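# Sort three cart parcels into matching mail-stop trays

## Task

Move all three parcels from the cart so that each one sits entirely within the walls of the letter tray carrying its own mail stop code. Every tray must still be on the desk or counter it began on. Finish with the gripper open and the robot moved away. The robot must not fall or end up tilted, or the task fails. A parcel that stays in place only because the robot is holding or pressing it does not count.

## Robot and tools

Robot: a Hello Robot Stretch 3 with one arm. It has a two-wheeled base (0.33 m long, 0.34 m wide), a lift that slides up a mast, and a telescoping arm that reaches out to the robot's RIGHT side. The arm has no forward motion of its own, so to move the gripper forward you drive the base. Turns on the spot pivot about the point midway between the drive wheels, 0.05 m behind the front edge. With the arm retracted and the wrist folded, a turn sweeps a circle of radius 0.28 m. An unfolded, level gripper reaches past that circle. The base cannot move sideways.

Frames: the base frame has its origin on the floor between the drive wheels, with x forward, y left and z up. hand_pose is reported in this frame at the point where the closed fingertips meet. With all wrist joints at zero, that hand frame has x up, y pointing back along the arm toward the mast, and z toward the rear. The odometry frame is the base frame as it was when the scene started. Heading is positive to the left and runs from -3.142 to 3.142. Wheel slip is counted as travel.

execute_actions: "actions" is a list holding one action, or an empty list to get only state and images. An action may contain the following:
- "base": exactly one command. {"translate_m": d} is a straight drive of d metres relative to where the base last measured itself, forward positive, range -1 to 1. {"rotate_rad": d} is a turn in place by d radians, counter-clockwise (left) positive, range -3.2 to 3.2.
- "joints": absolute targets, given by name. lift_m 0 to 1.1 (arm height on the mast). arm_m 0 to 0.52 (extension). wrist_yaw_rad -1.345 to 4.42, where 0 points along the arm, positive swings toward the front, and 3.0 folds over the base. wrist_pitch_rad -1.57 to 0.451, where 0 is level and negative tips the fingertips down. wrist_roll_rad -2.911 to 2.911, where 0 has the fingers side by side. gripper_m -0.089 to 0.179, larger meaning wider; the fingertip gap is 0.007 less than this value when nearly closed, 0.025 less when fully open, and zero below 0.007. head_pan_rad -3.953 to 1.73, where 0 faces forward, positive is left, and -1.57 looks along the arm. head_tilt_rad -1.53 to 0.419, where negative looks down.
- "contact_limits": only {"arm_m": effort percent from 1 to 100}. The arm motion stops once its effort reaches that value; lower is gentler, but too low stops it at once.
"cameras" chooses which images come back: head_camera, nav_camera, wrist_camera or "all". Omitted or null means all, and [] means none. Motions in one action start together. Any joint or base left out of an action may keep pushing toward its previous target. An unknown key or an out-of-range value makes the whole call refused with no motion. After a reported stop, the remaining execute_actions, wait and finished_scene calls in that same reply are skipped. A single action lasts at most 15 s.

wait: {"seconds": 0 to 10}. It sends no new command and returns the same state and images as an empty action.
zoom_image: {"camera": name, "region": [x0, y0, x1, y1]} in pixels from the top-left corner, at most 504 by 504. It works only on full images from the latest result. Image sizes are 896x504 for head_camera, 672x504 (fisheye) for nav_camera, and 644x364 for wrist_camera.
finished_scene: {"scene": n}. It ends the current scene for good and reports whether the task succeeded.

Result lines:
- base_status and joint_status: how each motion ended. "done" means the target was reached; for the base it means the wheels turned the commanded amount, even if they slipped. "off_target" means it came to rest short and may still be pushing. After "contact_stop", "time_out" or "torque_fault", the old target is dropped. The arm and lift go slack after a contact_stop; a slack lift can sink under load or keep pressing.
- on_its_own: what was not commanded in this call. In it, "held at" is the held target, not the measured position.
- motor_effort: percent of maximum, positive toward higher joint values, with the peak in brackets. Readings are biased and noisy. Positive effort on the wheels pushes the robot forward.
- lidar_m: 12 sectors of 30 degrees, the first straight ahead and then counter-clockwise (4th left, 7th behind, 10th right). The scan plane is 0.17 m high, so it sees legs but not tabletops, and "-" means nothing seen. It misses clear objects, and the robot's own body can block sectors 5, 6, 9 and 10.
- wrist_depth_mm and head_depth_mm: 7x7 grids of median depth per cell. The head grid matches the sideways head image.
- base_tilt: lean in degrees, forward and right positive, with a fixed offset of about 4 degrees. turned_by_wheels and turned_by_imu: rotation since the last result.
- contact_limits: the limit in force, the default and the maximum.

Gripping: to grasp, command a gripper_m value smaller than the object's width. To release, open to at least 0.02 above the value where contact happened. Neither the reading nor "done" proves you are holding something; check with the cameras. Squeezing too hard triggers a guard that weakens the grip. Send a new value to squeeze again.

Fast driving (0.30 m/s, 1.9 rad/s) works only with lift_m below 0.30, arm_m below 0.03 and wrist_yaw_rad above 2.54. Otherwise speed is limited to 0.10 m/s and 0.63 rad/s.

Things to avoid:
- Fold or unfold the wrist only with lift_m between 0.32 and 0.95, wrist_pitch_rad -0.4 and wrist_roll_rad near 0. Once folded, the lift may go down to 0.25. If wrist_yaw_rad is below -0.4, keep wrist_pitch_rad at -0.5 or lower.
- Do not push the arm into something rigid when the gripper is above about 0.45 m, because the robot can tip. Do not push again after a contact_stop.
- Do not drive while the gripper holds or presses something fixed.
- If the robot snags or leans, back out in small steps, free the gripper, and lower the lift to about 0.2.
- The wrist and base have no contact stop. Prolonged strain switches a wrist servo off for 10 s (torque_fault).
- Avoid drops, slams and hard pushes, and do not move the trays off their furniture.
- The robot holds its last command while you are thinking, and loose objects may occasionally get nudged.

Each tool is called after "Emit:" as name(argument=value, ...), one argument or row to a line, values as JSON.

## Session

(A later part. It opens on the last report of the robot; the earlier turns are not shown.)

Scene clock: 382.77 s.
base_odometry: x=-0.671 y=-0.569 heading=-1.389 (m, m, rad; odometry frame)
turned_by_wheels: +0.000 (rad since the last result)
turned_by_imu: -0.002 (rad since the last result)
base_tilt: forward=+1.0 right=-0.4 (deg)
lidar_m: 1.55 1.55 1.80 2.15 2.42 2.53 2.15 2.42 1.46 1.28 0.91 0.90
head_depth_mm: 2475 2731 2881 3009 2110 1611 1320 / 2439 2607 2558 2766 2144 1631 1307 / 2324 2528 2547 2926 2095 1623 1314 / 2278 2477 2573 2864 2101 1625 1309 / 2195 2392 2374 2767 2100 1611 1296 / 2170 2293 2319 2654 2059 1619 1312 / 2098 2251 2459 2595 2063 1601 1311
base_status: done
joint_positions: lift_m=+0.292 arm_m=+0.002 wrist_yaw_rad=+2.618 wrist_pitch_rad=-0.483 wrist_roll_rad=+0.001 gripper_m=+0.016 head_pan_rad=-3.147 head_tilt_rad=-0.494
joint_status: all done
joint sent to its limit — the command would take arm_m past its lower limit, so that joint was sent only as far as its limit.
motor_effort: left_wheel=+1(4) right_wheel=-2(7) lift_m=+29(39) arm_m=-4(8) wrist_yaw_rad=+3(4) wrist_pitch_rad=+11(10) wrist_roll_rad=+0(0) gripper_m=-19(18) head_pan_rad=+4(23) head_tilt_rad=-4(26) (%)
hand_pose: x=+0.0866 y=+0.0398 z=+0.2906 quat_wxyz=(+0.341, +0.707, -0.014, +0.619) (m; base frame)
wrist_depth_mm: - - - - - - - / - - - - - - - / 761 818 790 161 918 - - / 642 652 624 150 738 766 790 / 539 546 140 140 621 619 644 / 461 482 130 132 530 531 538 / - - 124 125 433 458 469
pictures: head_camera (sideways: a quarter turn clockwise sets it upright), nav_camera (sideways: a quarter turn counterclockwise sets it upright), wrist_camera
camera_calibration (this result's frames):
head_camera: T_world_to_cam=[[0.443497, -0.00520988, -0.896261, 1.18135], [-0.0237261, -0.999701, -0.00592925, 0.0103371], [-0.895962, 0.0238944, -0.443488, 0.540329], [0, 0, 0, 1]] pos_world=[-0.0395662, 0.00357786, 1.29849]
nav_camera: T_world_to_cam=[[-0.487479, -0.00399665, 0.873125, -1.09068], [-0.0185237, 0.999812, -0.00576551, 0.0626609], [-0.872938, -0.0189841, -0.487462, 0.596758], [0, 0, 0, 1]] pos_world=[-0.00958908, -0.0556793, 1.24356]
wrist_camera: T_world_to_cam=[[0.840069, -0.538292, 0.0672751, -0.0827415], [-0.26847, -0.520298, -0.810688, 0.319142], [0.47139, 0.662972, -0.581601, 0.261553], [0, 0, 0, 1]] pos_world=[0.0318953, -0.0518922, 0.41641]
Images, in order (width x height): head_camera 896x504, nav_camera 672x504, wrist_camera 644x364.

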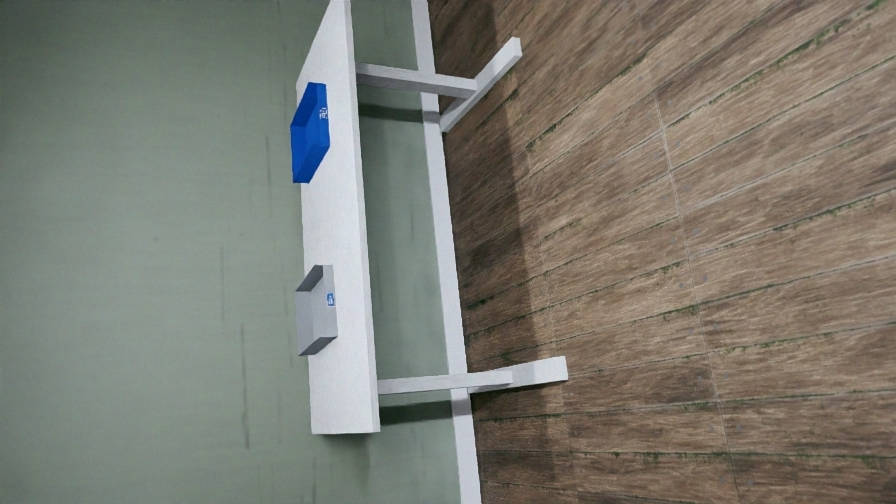

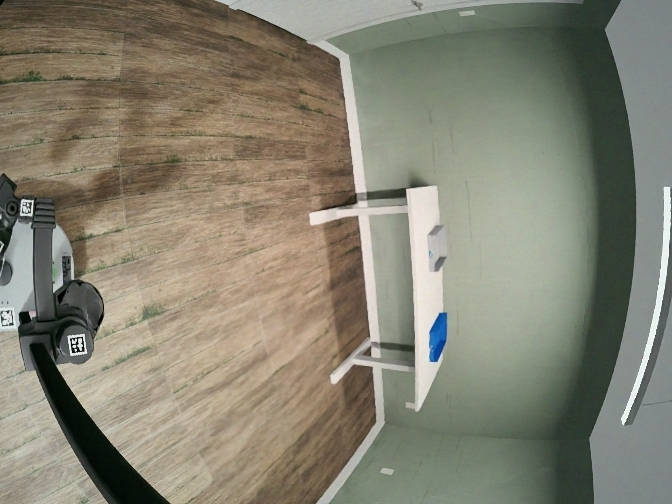

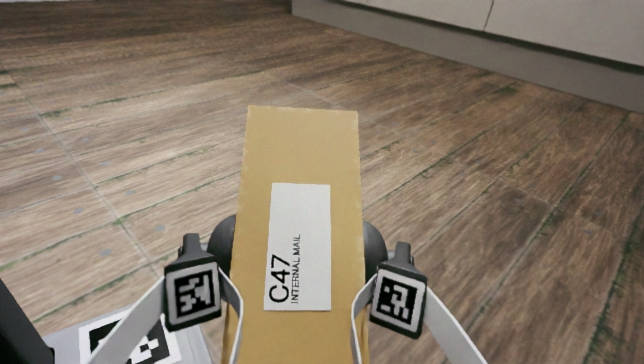

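Emit:
execute_actions(
  actions=[
    {"base":{"translate_m":-1.0},"joints":{"head_tilt_rad":-0.65}},
  ],
  cameras=["head_camera","wrist_camera"],
)

Scene clock: 394.93 s.
base_odometry: x=-0.851 y=+0.415 heading=-1.389 (m, m, rad; odometry frame)
turned_by_wheels: +0.000 (rad since the last result)
turned_by_imu: -0.004 (rad since the last result)
base_tilt: forward=+1.1 right=-0.4 (deg)
lidar_m: 2.51 2.52 2.55 1.91 2.24 1.61 1.63 1.18 1.71 1.51 1.52 1.76
head_depth_mm: 1533 1710 1472 2004 1769 1440 1214 / 1504 1675 1452 2033 1777 1436 1212 / 1454 1612 1470 1185 1772 1430 1199 / 1421 1558 1477 1175 1758 1436 1201 / 1370 1535 1450 1106 1754 1426 1205 / 1337 1480 1447 1059 1740 1419 1196 / 1311 1430 1436 1052 1638 1418 1196
base_status: done
joint_positions: lift_m=+0.292 arm_m=+0.002 wrist_yaw_rad=+2.618 wrist_pitch_rad=-0.482 wrist_roll_rad=+0.001 gripper_m=+0.016 head_pan_rad=-3.147 head_tilt_rad=-0.643
joint_status: all done
motor_effort: left_wheel=+1(4) right_wheel=-2(8) lift_m=+29(29) arm_m=-4(5) wrist_yaw_rad=+2(2) wrist_pitch_rad=+11(11) wrist_roll_rad=+0(0) gripper_m=-19(19) head_pan_rad=+4(4) head_tilt_rad=-5(24) (%)
hand_pose: x=+0.0866 y=+0.0398 z=+0.2906 quat_wxyz=(+0.341, +0.707, -0.014, +0.619) (m; base frame)
wrist_depth_mm: - - - - - - - / - - - - - - - / 784 816 809 160 924 - - / 644 662 634 150 724 761 795 / 537 539 140 141 608 623 635 / 461 480 130 132 523 522 542 / - - 124 125 431 456 467
pictures: head_camera (sideways: a quarter turn clockwise sets it upright), wrist_camera
camera_calibration (this result's frames):
head_camera: T_world_to_cam=[[0.571113, -0.00582146, -0.820851, 1.08223], [-0.0224989, -0.99971, -0.00856382, 0.0137581], [-0.820563, 0.0233591, -0.571079, 0.70588], [0, 0, 0, 1]] pos_world=[-0.0385479, 0.00356559, 1.29158]
wrist_camera: T_world_to_cam=[[0.840132, -0.538194, 0.06727, -0.0827227], [-0.268362, -0.520257, -0.810749, 0.319168], [0.471338, 0.663084, -0.581516, 0.261525], [0, 0, 0, 1]] pos_world=[0.0318842, -0.0518842, 0.416411]
Images, in order (width x height): head_camera 896x504, wrist_camera 644x364.

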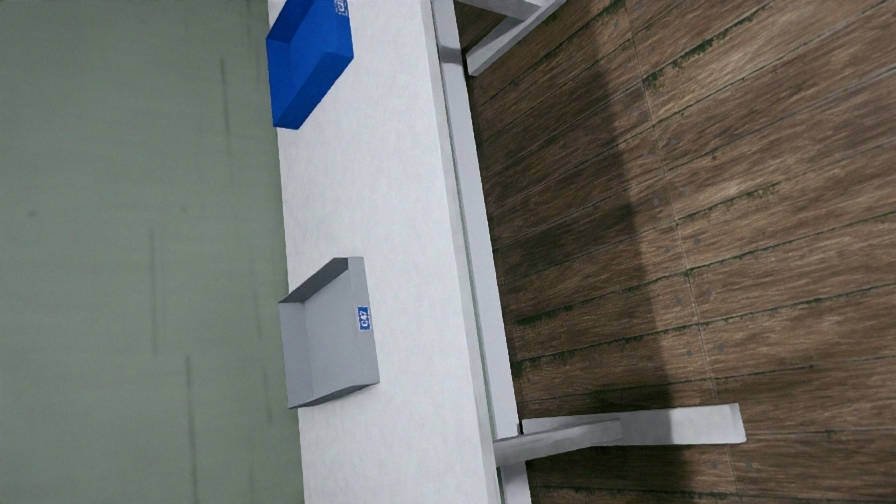

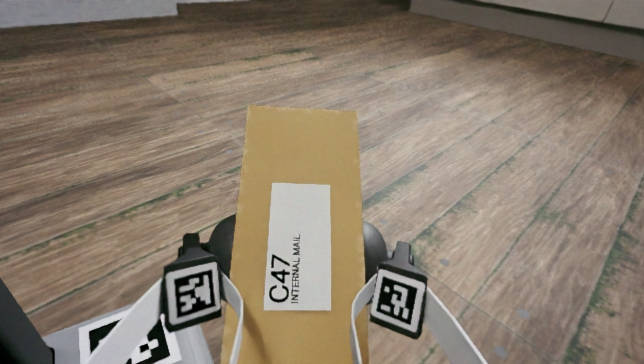

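Emit:
execute_actions(
  actions=[
    {"base":{"translate_m":-0.56},"joints":{"lift_m":0.93,"wrist_yaw_rad":0.0,"head_pan_rad":-2.8,"head_tilt_rad":-0.9}},
  ],
  cameras=["nav_camera"],
)

Emit:
execute_actions(
  actions=[
    {"base":{"rotate_rad":-1.375},"joints":{"wrist_pitch_rad":-1.0,"arm_m":0.2,"head_pan_rad":-1.5,"head_tilt_rad":-0.7}},
  ],
  cameras=["head_camera","wrist_camera"],
)

Scene clock: 422.60 s.
base_odometry: x=-0.953 y=+0.965 heading=-1.389 (m, m, rad; odometry frame)
turned_by_wheels: +0.000 (rad since the last result)
turned_by_imu: -0.002 (rad since the last result)
base_tilt: forward=+0.9 right=-0.4 (deg)
lidar_m: 2.46 3.04 2.11 1.90 2.10 1.16 1.09 0.67 1.28 1.63 1.63 1.93
head_depth_mm: 916 1060 995 - - - 1071 / 929 1043 896 757 - - 1093 / 936 1051 917 751 - - 1128 / 935 1066 914 750 - - 1149 / 948 1070 915 767 - 1199 1119 / 953 1083 912 766 - 1187 1100 / 963 1114 911 781 - - 1096
base_status: done
joint_positions: lift_m=+0.930 arm_m=+0.002 wrist_yaw_rad=+0.002 wrist_pitch_rad=-0.482 wrist_roll_rad=+0.001 gripper_m=+0.016 head_pan_rad=-2.807 head_tilt_rad=-0.889
joint_status: all done
motor_effort: left_wheel=+1(4) right_wheel=-2(8) lift_m=+42(43) arm_m=-4(5) wrist_yaw_rad=-1(4) wrist_pitch_rad=+11(11) wrist_roll_rad=+0(0) gripper_m=-19(19) head_pan_rad=+5(36) head_tilt_rad=-7(31) (%)
hand_pose: x=-0.0212 y=-0.3629 z=+0.9282 quat_wxyz=(+0.687, +0.170, -0.686, -0.169) (m; base frame)
wrist_depth_mm: - - - - - - 915 / - - - - - - 955 / - - - 161 - - 966 / - - - 151 - - - / - - 140 141 - - - / - - 130 133 - - - / - - 125 125 - - 374
pictures: nav_camera (sideways: a quarter turn counterclockwise sets it upright)
camera_calibration (this result's frames):
nav_camera: T_world_to_cam=[[-0.739839, -0.26414, 0.618764, -0.7576], [-0.346965, 0.937765, -0.0145406, 0.0760833], [-0.576414, -0.225447, -0.785443, 0.982557], [0, 0, 0, 1]] pos_world=[0.0322563, -0.0499459, 1.24162]
Images, in order (width x height): nav_camera 672x504.

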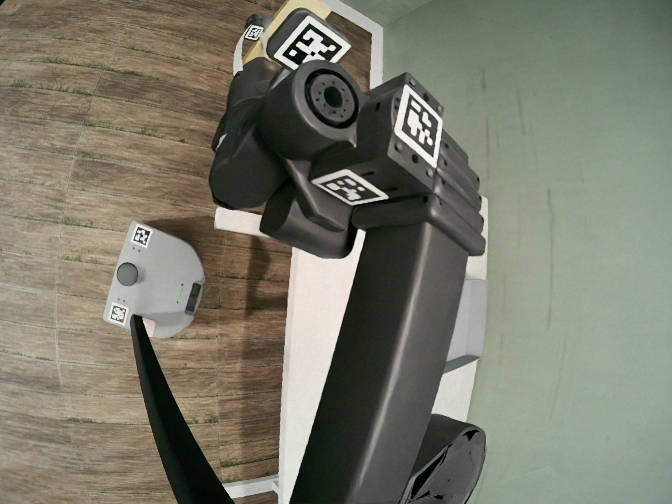

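Scene clock: 425.73 s.
base_odometry: x=-0.953 y=+0.965 heading=-2.764 (m, m, rad; odometry frame)
turned_by_wheels: -1.375 (rad since the last result)
turned_by_imu: -1.369 (rad since the last result)
base_tilt: forward=+1.0 right=-0.3 (deg)
lidar_m: 1.63 1.69 2.25 3.05 3.10 1.90 2.11 1.16 1.14 1.09 0.67 1.49
head_depth_mm: 895 1002 1097 - 741 611 1130 / 900 1005 - - 730 611 1129 / 898 999 1095 - 694 610 1130 / 892 1001 1119 928 693 606 1133 / 897 1005 1117 892 732 606 1116 / 896 1004 1114 922 728 603 1086 / 900 1000 1124 920 728 601 1109
base_status: done
joint_positions: lift_m=+0.930 arm_m=+0.200 wrist_yaw_rad=+0.001 wrist_pitch_rad=-1.011 wrist_roll_rad=+0.001 gripper_m=+0.016 head_pan_rad=-1.507 head_tilt_rad=-0.705
joint_status: all done
motor_effort: left_wheel=+1(5) right_wheel=-2(7) lift_m=+41(42) arm_m=+4(10) wrist_yaw_rad=-1(0) wrist_pitch_rad=+4(10) wrist_roll_rad=+0(0) gripper_m=-19(19) head_pan_rad=+4(52) head_tilt_rad=+3(25) (%)
hand_pose: x=-0.0215 y=-0.4603 z=+0.8385 quat_wxyz=(+0.619, +0.343, -0.618, -0.343) (m; base frame)
wrist_depth_mm: 352 357 370 377 383 405 418 / 328 331 342 346 352 369 385 / 305 310 300 162 327 346 355 / 285 295 288 150 312 320 331 / 269 274 140 140 294 301 310 / 255 261 130 132 279 282 289 / 242 245 125 125 258 265 273
pictures: head_camera (sideways: a quarter turn clockwise sets it upright), wrist_camera
camera_calibration (this result's frames):
head_camera: T_world_to_cam=[[-0.036834, 0.619775, -0.783914, 1.03779], [0.998839, 0.0472054, -0.00961143, 0.0088911], [0.031048, -0.783358, -0.620794, 0.765361], [0, 0, 0, 1]] pos_world=[0.00558215, -0.0440626, 1.28875]
wrist_camera: T_world_to_cam=[[-0.996663, 0.00527135, 0.0814598, -0.0991064], [-0.0282796, 0.913819, -0.405136, 0.799267], [-0.0765752, -0.406088, -0.91062, 0.734754], [0, 0, 0, 1]] pos_world=[-0.0199087, -0.431489, 1.00097]
Images, in order (width x height): head_camera 896x504, wrist_camera 644x364.

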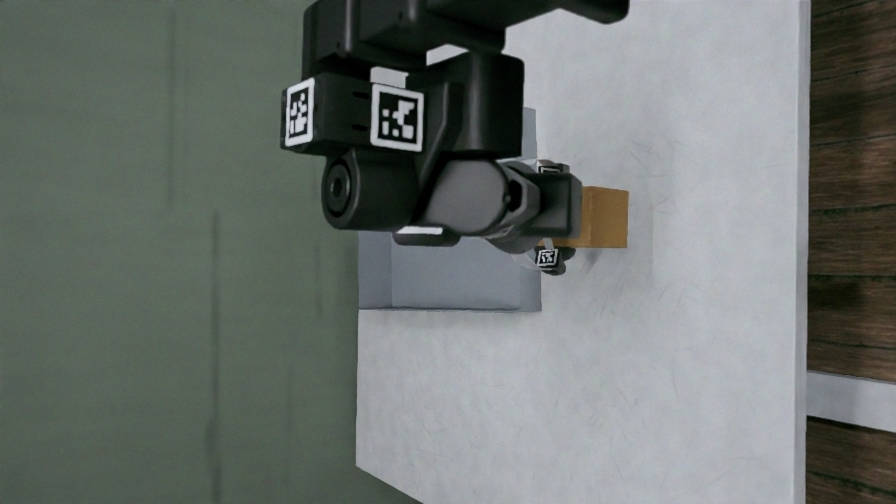

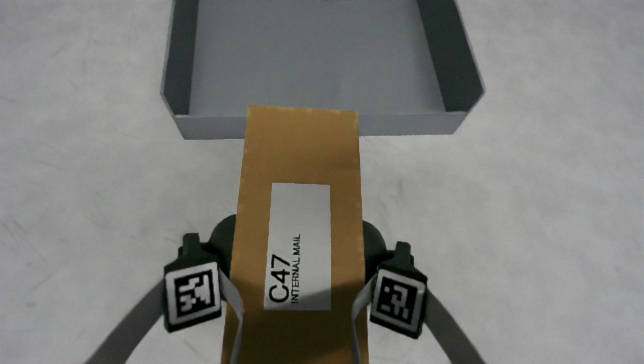

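Emit:
execute_actions(
  actions=[
    {"joints":{"arm_m":0.48,"lift_m":0.905}},
  ],
  cameras=[],
)

Emit:
execute_actions(
  actions=[
    {"joints":{"lift_m":0.85}},
  ],
  cameras=["head_camera","wrist_camera"],
)

Scene clock: 433.80 s.
base_odometry: x=-0.953 y=+0.965 heading=-2.764 (m, m, rad; odometry frame)
turned_by_wheels: +0.000 (rad since the last result)
turned_by_imu: +0.000 (rad since the last result)
base_tilt: forward=+0.9 right=-0.4 (deg)
lidar_m: 1.63 1.69 2.24 3.03 3.09 1.90 2.11 1.16 1.14 1.09 0.67 1.49
head_depth_mm: 899 1002 1095 - 718 613 1131 / 901 988 1162 905 737 608 1126 / 894 973 1165 897 735 608 1134 / 898 998 1111 862 731 606 1114 / 894 1002 1115 896 731 606 1121 / 902 1002 1112 917 730 602 1085 / 900 1001 1115 923 728 602 1110
base_status: not commanded
joint_positions: lift_m=+0.905 arm_m=+0.480 wrist_yaw_rad=+0.001 wrist_pitch_rad=-1.012 wrist_roll_rad=+0.001 gripper_m=+0.016 head_pan_rad=-1.507 head_tilt_rad=-0.705
joint_status: all done
motor_effort: left_wheel=+1(1) right_wheel=-2(2) lift_m=+29(40) arm_m=+4(5) wrist_yaw_rad=+1(0) wrist_pitch_rad=+4(4) wrist_roll_rad=+0(0) gripper_m=-20(19) head_pan_rad=+4(5) head_tilt_rad=+3(3) (%)
hand_pose: x=-0.0215 y=-0.7400 z=+0.8138 quat_wxyz=(+0.618, +0.343, -0.618, -0.343) (m; base frame)
wrist_depth_mm: 320 274 282 287 295 366 379 / 298 294 307 315 320 341 348 / 275 274 283 161 299 311 324 / 258 259 261 151 280 287 297 / 240 246 140 140 264 246 277 / 195 228 130 132 251 233 262 / 182 219 125 125 231 218 248
pictures: none
No camera images: the call's "cameras" was empty. Leave "cameras" out to get every camera's image.

Scene clock: 435.13 s.
base_odometry: x=-0.953 y=+0.965 heading=-2.764 (m, m, rad; odometry frame)
turned_by_wheels: +0.000 (rad since the last result)
turned_by_imu: +0.000 (rad since the last result)
base_tilt: forward=+1.0 right=-0.4 (deg)
lidar_m: 1.63 1.69 2.25 3.04 3.10 1.90 2.10 1.16 1.14 1.09 0.67 1.48
head_depth_mm: 899 1007 1109 979 - 596 1129 / 895 1005 - 896 738 610 1124 / 894 1004 - 896 735 610 1125 / 893 1001 1119 859 736 609 1112 / 898 1002 1118 895 732 604 1118 / 895 1004 1114 923 729 601 1088 / 895 999 1112 919 726 603 1115
base_status: not commanded
joint_positions: lift_m=+0.850 arm_m=+0.480 wrist_yaw_rad=+0.001 wrist_pitch_rad=-1.012 wrist_roll_rad=+0.001 gripper_m=+0.016 head_pan_rad=-1.507 head_tilt_rad=-0.705
joint_status: all done
motor_effort: left_wheel=+1(1) right_wheel=-2(1) lift_m=+29(29) arm_m=+4(4) wrist_yaw_rad=+0(0) wrist_pitch_rad=+4(4) wrist_roll_rad=+0(0) gripper_m=-19(19) head_pan_rad=+5(4) head_tilt_rad=+3(3) (%)
hand_pose: x=-0.0215 y=-0.7400 z=+0.7588 quat_wxyz=(+0.618, +0.343, -0.618, -0.343) (m; base frame)
wrist_depth_mm: 193 251 261 268 274 236 298 / 185 234 243 249 256 223 275 / 183 219 222 161 237 212 252 / 183 206 205 150 221 213 231 / 181 193 140 140 208 207 174 / 175 184 130 133 198 195 161 / 170 173 125 125 181 187 155
pictures: head_camera (sideways: a quarter turn clockwise sets it upright), wrist_camera
camera_calibration (this result's frames):
head_camera: T_world_to_cam=[[-0.0368326, 0.619751, -0.783934, 1.03781], [0.998839, 0.0472053, -0.00961092, 0.00889043], [0.0310495, -0.783377, -0.62077, 0.76533], [0, 0, 0, 1]] pos_world=[0.00558219, -0.044063, 1.28876]
wrist_camera: T_world_to_cam=[[-0.996661, 0.00552369, 0.0814668, -0.0909981], [-0.0279676, 0.914267, -0.404145, 1.02221], [-0.0767148, -0.405074, -0.91106, 0.549658], [0, 0, 0, 1]] pos_world=[-0.0199385, -0.711421, 0.921306]
Images, in order (width x height): head_camera 896x504, wrist_camera 644x364.

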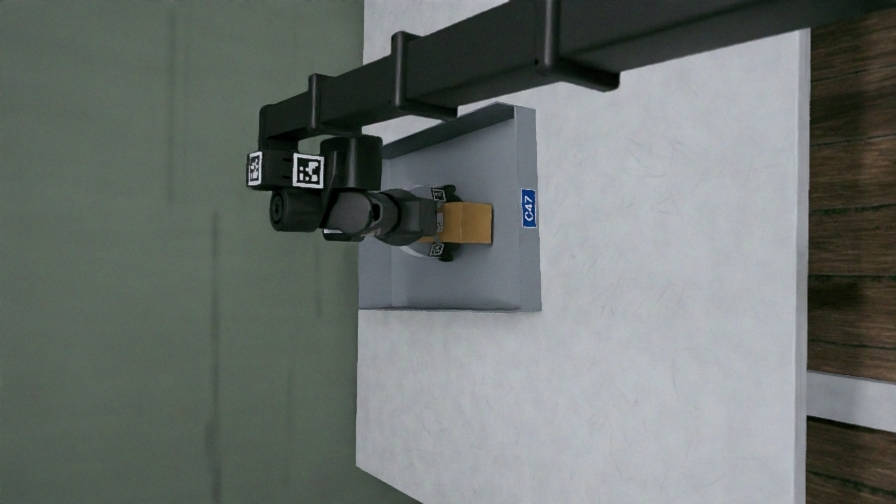

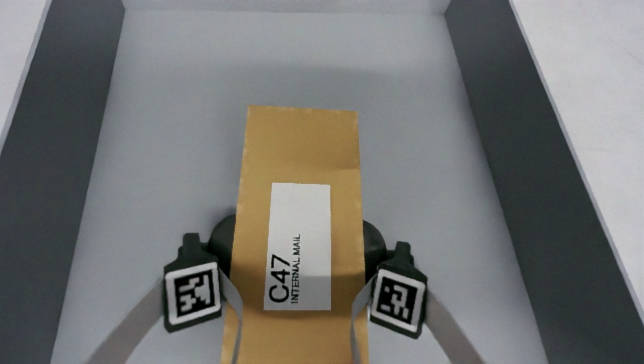

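Emit:
execute_actions(
  actions=[],
)

Scene clock: 447.77 s.
base_odometry: x=-0.953 y=+0.965 heading=-2.764 (m, m, rad; odometry frame)
turned_by_wheels: +0.000 (rad since the last result)
turned_by_imu: +0.000 (rad since the last result)
base_tilt: forward=+0.9 right=-0.4 (deg)
lidar_m: 1.62 1.69 2.25 3.03 3.10 1.89 2.10 1.16 1.15 1.09 0.67 1.49
head_depth_mm: 900 1001 1117 978 - 596 1131 / 899 1012 - 900 739 609 1129 / 897 1003 - 893 737 606 1119 / 896 1000 1113 862 731 608 1126 / 895 1006 1122 895 731 605 1119 / 897 1008 1112 924 731 603 1087 / 897 1005 1120 920 727 602 1117
base_status: not commanded
joint_positions: lift_m=+0.850 arm_m=+0.480 wrist_yaw_rad=+0.001 wrist_pitch_rad=-1.012 wrist_roll_rad=+0.001 gripper_m=+0.016 head_pan_rad=-1.507 head_tilt_rad=-0.705
joint_status: all done
motor_effort: left_wheel=+1(1) right_wheel=-2(1) lift_m=+29(29) arm_m=+4(4) wrist_yaw_rad=-1(0) wrist_pitch_rad=+4(4) wrist_roll_rad=+0(0) gripper_m=-19(19) head_pan_rad=+5(4) head_tilt_rad=+3(3) (%)
hand_pose: x=-0.0215 y=-0.7400 z=+0.7588 quat_wxyz=(+0.618, +0.343, -0.618, -0.343) (m; base frame)
wrist_depth_mm: 193 251 261 267 275 235 298 / 185 234 241 247 254 222 277 / 182 220 223 162 237 213 252 / 182 207 206 150 221 213 231 / 180 194 140 141 209 206 174 / 176 183 130 133 198 196 161 / 170 172 125 125 180 186 155
pictures: head_camera (sideways: a quarter turn clockwise sets it upright), nav_camera (sideways: a quarter turn counterclockwise sets it upright), wrist_camera
camera_calibration (this result's frames):
head_camera: T_world_to_cam=[[-0.0368327, 0.619751, -0.783934, 1.03781], [0.998839, 0.0472054, -0.00961092, 0.00889043], [0.0310495, -0.783377, -0.62077, 0.76533], [0, 0, 0, 1]] pos_world=[0.00558219, -0.044063, 1.28876]
nav_camera: T_world_to_cam=[[0.0486934, -0.657205, 0.752138, -0.936213], [-0.996239, -0.0859964, -0.0106456, 0.0749761], [0.0716775, -0.74879, -0.65892, 0.814059], [0, 0, 0, 1]] pos_world=[0.0619318, 0.000723508, 1.24136]
wrist_camera: T_world_to_cam=[[-0.996661, 0.00552374, 0.0814666, -0.0909979], [-0.0279675, 0.914267, -0.404145, 1.02221], [-0.0767147, -0.405074, -0.91106, 0.549658], [0, 0, 0, 1]] pos_world=[-0.0199385, -0.711421, 0.921306]
Images, in order (width x height): head_camera 896x504, nav_camera 672x504, wrist_camera 644x364.

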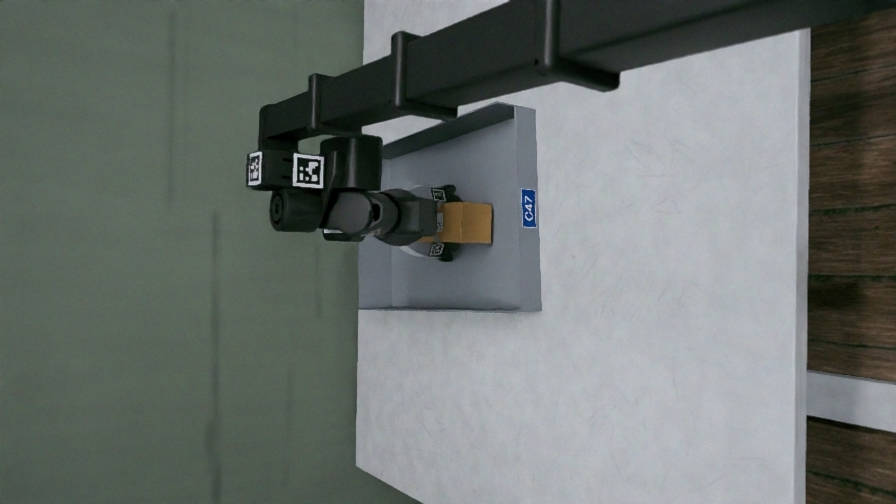

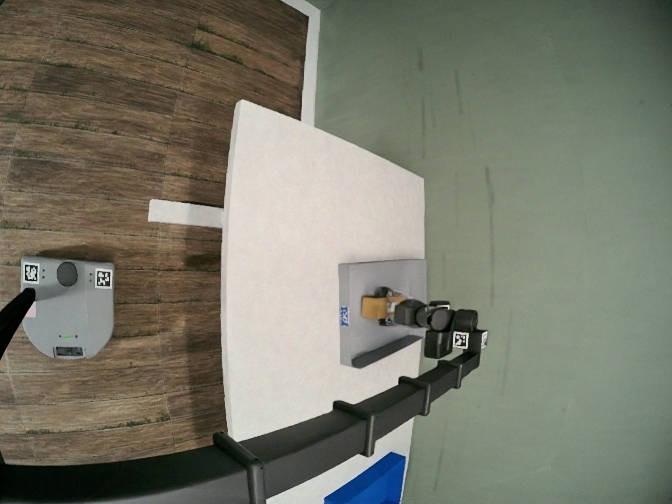

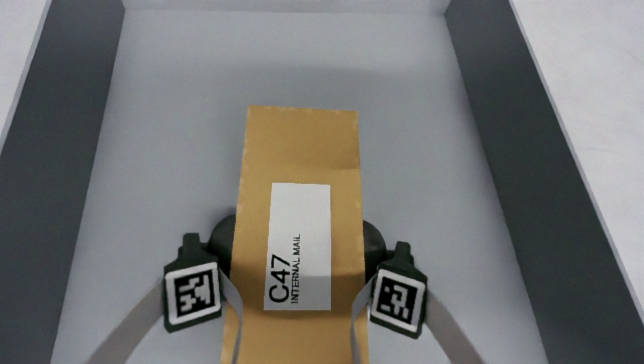

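Emit:
execute_actions(
  actions=[
    {"joints":{"gripper_m":0.095,"lift_m":0.843}},
  ],
  cameras=[],
)

Emit:
execute_actions(
  actions=[
    {"joints":{"lift_m":0.93,"wrist_pitch_rad":-0.7}},
  ],
  cameras=[],
)

Emit:
execute_actions(
  actions=[
    {"joints":{"arm_m":0.1}},
  ],
  cameras=["head_camera"],
)

Scene clock: 453.33 s.
base_odometry: x=-0.953 y=+0.965 heading=-2.764 (m, m, rad; odometry frame)
turned_by_wheels: +0.000 (rad since the last result)
turned_by_imu: +0.000 (rad since the last result)
base_tilt: forward=+0.9 right=-0.3 (deg)
lidar_m: 1.63 1.69 2.25 3.04 3.11 1.89 2.10 1.16 1.14 1.09 0.67 1.49
head_depth_mm: 896 1004 1116 981 - - 1130 / 900 1010 1084 865 738 607 1126 / 895 1003 - 892 737 607 1123 / 897 1003 1117 857 733 606 1123 / 893 1006 1120 887 730 604 1122 / 898 1006 1115 921 729 601 1090 / 895 1000 1117 918 729 602 1121
base_status: not commanded
joint_positions: lift_m=+0.843 arm_m=+0.480 wrist_yaw_rad=+0.001 wrist_pitch_rad=-1.012 wrist_roll_rad=+0.001 gripper_m=+0.095 head_pan_rad=-1.507 head_tilt_rad=-0.705
joint_status: all done
motor_effort: left_wheel=+1(1) right_wheel=-2(1) lift_m=+29(28) arm_m=+4(5) wrist_yaw_rad=+0(1) wrist_pitch_rad=+4(4) wrist_roll_rad=+0(0) gripper_m=+0(81) head_pan_rad=+5(4) head_tilt_rad=+3(3) (%)
hand_pose: x=-0.0215 y=-0.7400 z=+0.7518 quat_wxyz=(+0.618, +0.343, -0.618, -0.343) (m; base frame)
wrist_depth_mm: 182 243 253 262 269 222 290 / 185 228 234 240 246 211 267 / 184 213 215 164 230 213 244 / 181 199 198 152 213 211 173 / 178 188 165 142 201 201 160 / 173 - 135 134 186 192 154 / - 166 127 127 176 182 155
pictures: none
No camera images: the call's "cameras" was empty. Leave "cameras" out to get every camera's image.

Scene clock: 454.97 s.
base_odometry: x=-0.953 y=+0.965 heading=-2.764 (m, m, rad; odometry frame)
turned_by_wheels: +0.000 (rad since the last result)
turned_by_imu: +0.000 (rad since the last result)
base_tilt: forward=+1.0 right=-0.4 (deg)
lidar_m: 1.63 1.69 2.25 3.03 3.09 1.90 2.10 1.16 1.15 1.09 0.67 1.49
head_depth_mm: 895 1004 - - 719 611 1131 / 893 969 1143 911 737 609 1134 / 896 966 1140 909 737 610 1132 / 896 990 1097 892 735 606 1125 / 896 1000 1117 893 732 605 1115 / 894 1000 1118 923 730 603 1089 / 896 997 1113 919 729 602 1119
base_status: not commanded
joint_positions: lift_m=+0.930 arm_m=+0.480 wrist_yaw_rad=+0.001 wrist_pitch_rad=-0.718 wrist_roll_rad=+0.001 gripper_m=+0.095 head_pan_rad=-1.507 head_tilt_rad=-0.705
joint_status: all done
motor_effort: left_wheel=+1(1) right_wheel=-2(2) lift_m=+40(43) arm_m=+4(4) wrist_yaw_rad=+0(0) wrist_pitch_rad=+6(4) wrist_roll_rad=+0(0) gripper_m=+0(0) head_pan_rad=+5(4) head_tilt_rad=+3(3) (%)
hand_pose: x=-0.0214 y=-0.8018 z=+0.8817 quat_wxyz=(+0.662, +0.249, -0.662, -0.249) (m; base frame)
wrist_depth_mm: 358 365 366 372 373 382 381 / 404 409 417 410 422 427 433 / 434 441 457 460 473 499 504 / 371 380 348 352 399 430 439 / 335 332 346 354 358 377 389 / 301 - 313 320 322 339 347 / 274 271 279 280 288 308 313
pictures: none
No camera images: the call's "cameras" was empty. Leave "cameras" out to get every camera's image.

Scene clock: 458.97 s.
base_odometry: x=-0.953 y=+0.965 heading=-2.764 (m, m, rad; odometry frame)
turned_by_wheels: +0.000 (rad since the last result)
turned_by_imu: +0.000 (rad since the last result)
base_tilt: forward=+1.0 right=-0.5 (deg)
lidar_m: 1.63 1.69 2.25 3.04 3.10 1.89 2.11 1.16 1.14 1.09 0.67 1.48
head_depth_mm: 898 1003 1120 - - 588 1127 / 898 1005 1118 - - 595 1123 / 899 1008 1112 1008 - 593 1131 / 901 1001 1115 929 711 600 1124 / 893 1006 1115 891 730 604 1119 / 901 1004 1111 921 730 603 1092 / 898 1007 1119 920 728 603 1112
base_status: not commanded
joint_positions: lift_m=+0.930 arm_m=+0.100 wrist_yaw_rad=+0.001 wrist_pitch_rad=-0.718 wrist_roll_rad=+0.001 gripper_m=+0.095 head_pan_rad=-1.507 head_tilt_rad=-0.705
joint_status: all done
motor_effort: left_wheel=+1(1) right_wheel=-2(2) lift_m=+40(40) arm_m=-5(3) wrist_yaw_rad=+0(0) wrist_pitch_rad=+6(6) wrist_roll_rad=+0(0) gripper_m=+0(0) head_pan_rad=+5(4) head_tilt_rad=+3(3) (%)
hand_pose: x=-0.0214 y=-0.4224 z=+0.8818 quat_wxyz=(+0.662, +0.249, -0.662, -0.249) (m; base frame)
wrist_depth_mm: 689 596 589 596 679 728 744 / 481 504 513 512 557 590 598 / 425 434 448 439 470 510 518 / 373 381 377 387 403 429 445 / 333 346 351 361 375 375 386 / 303 - 316 321 327 340 349 / 277 278 289 291 297 310 311
pictures: head_camera (sideways: a quarter turn clockwise sets it upright)
camera_calibration (this result's frames):
head_camera: T_world_to_cam=[[-0.036897, 0.619698, -0.783973, 1.03786], [0.998834, 0.0473135, -0.00960987, 0.0088891], [0.0311373, -0.783413, -0.620721, 0.765265], [0, 0, 0, 1]] pos_world=[0.00558704, -0.0440639, 1.28876]
Images, in order (width x height): head_camera 896x504.

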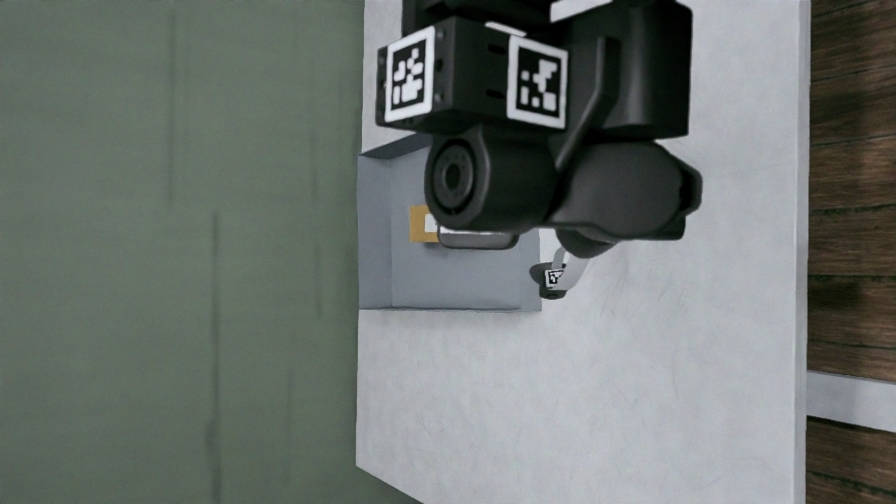

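Emit:
finished_scene(
  scene=1,
)

The scene is finished: the task was done.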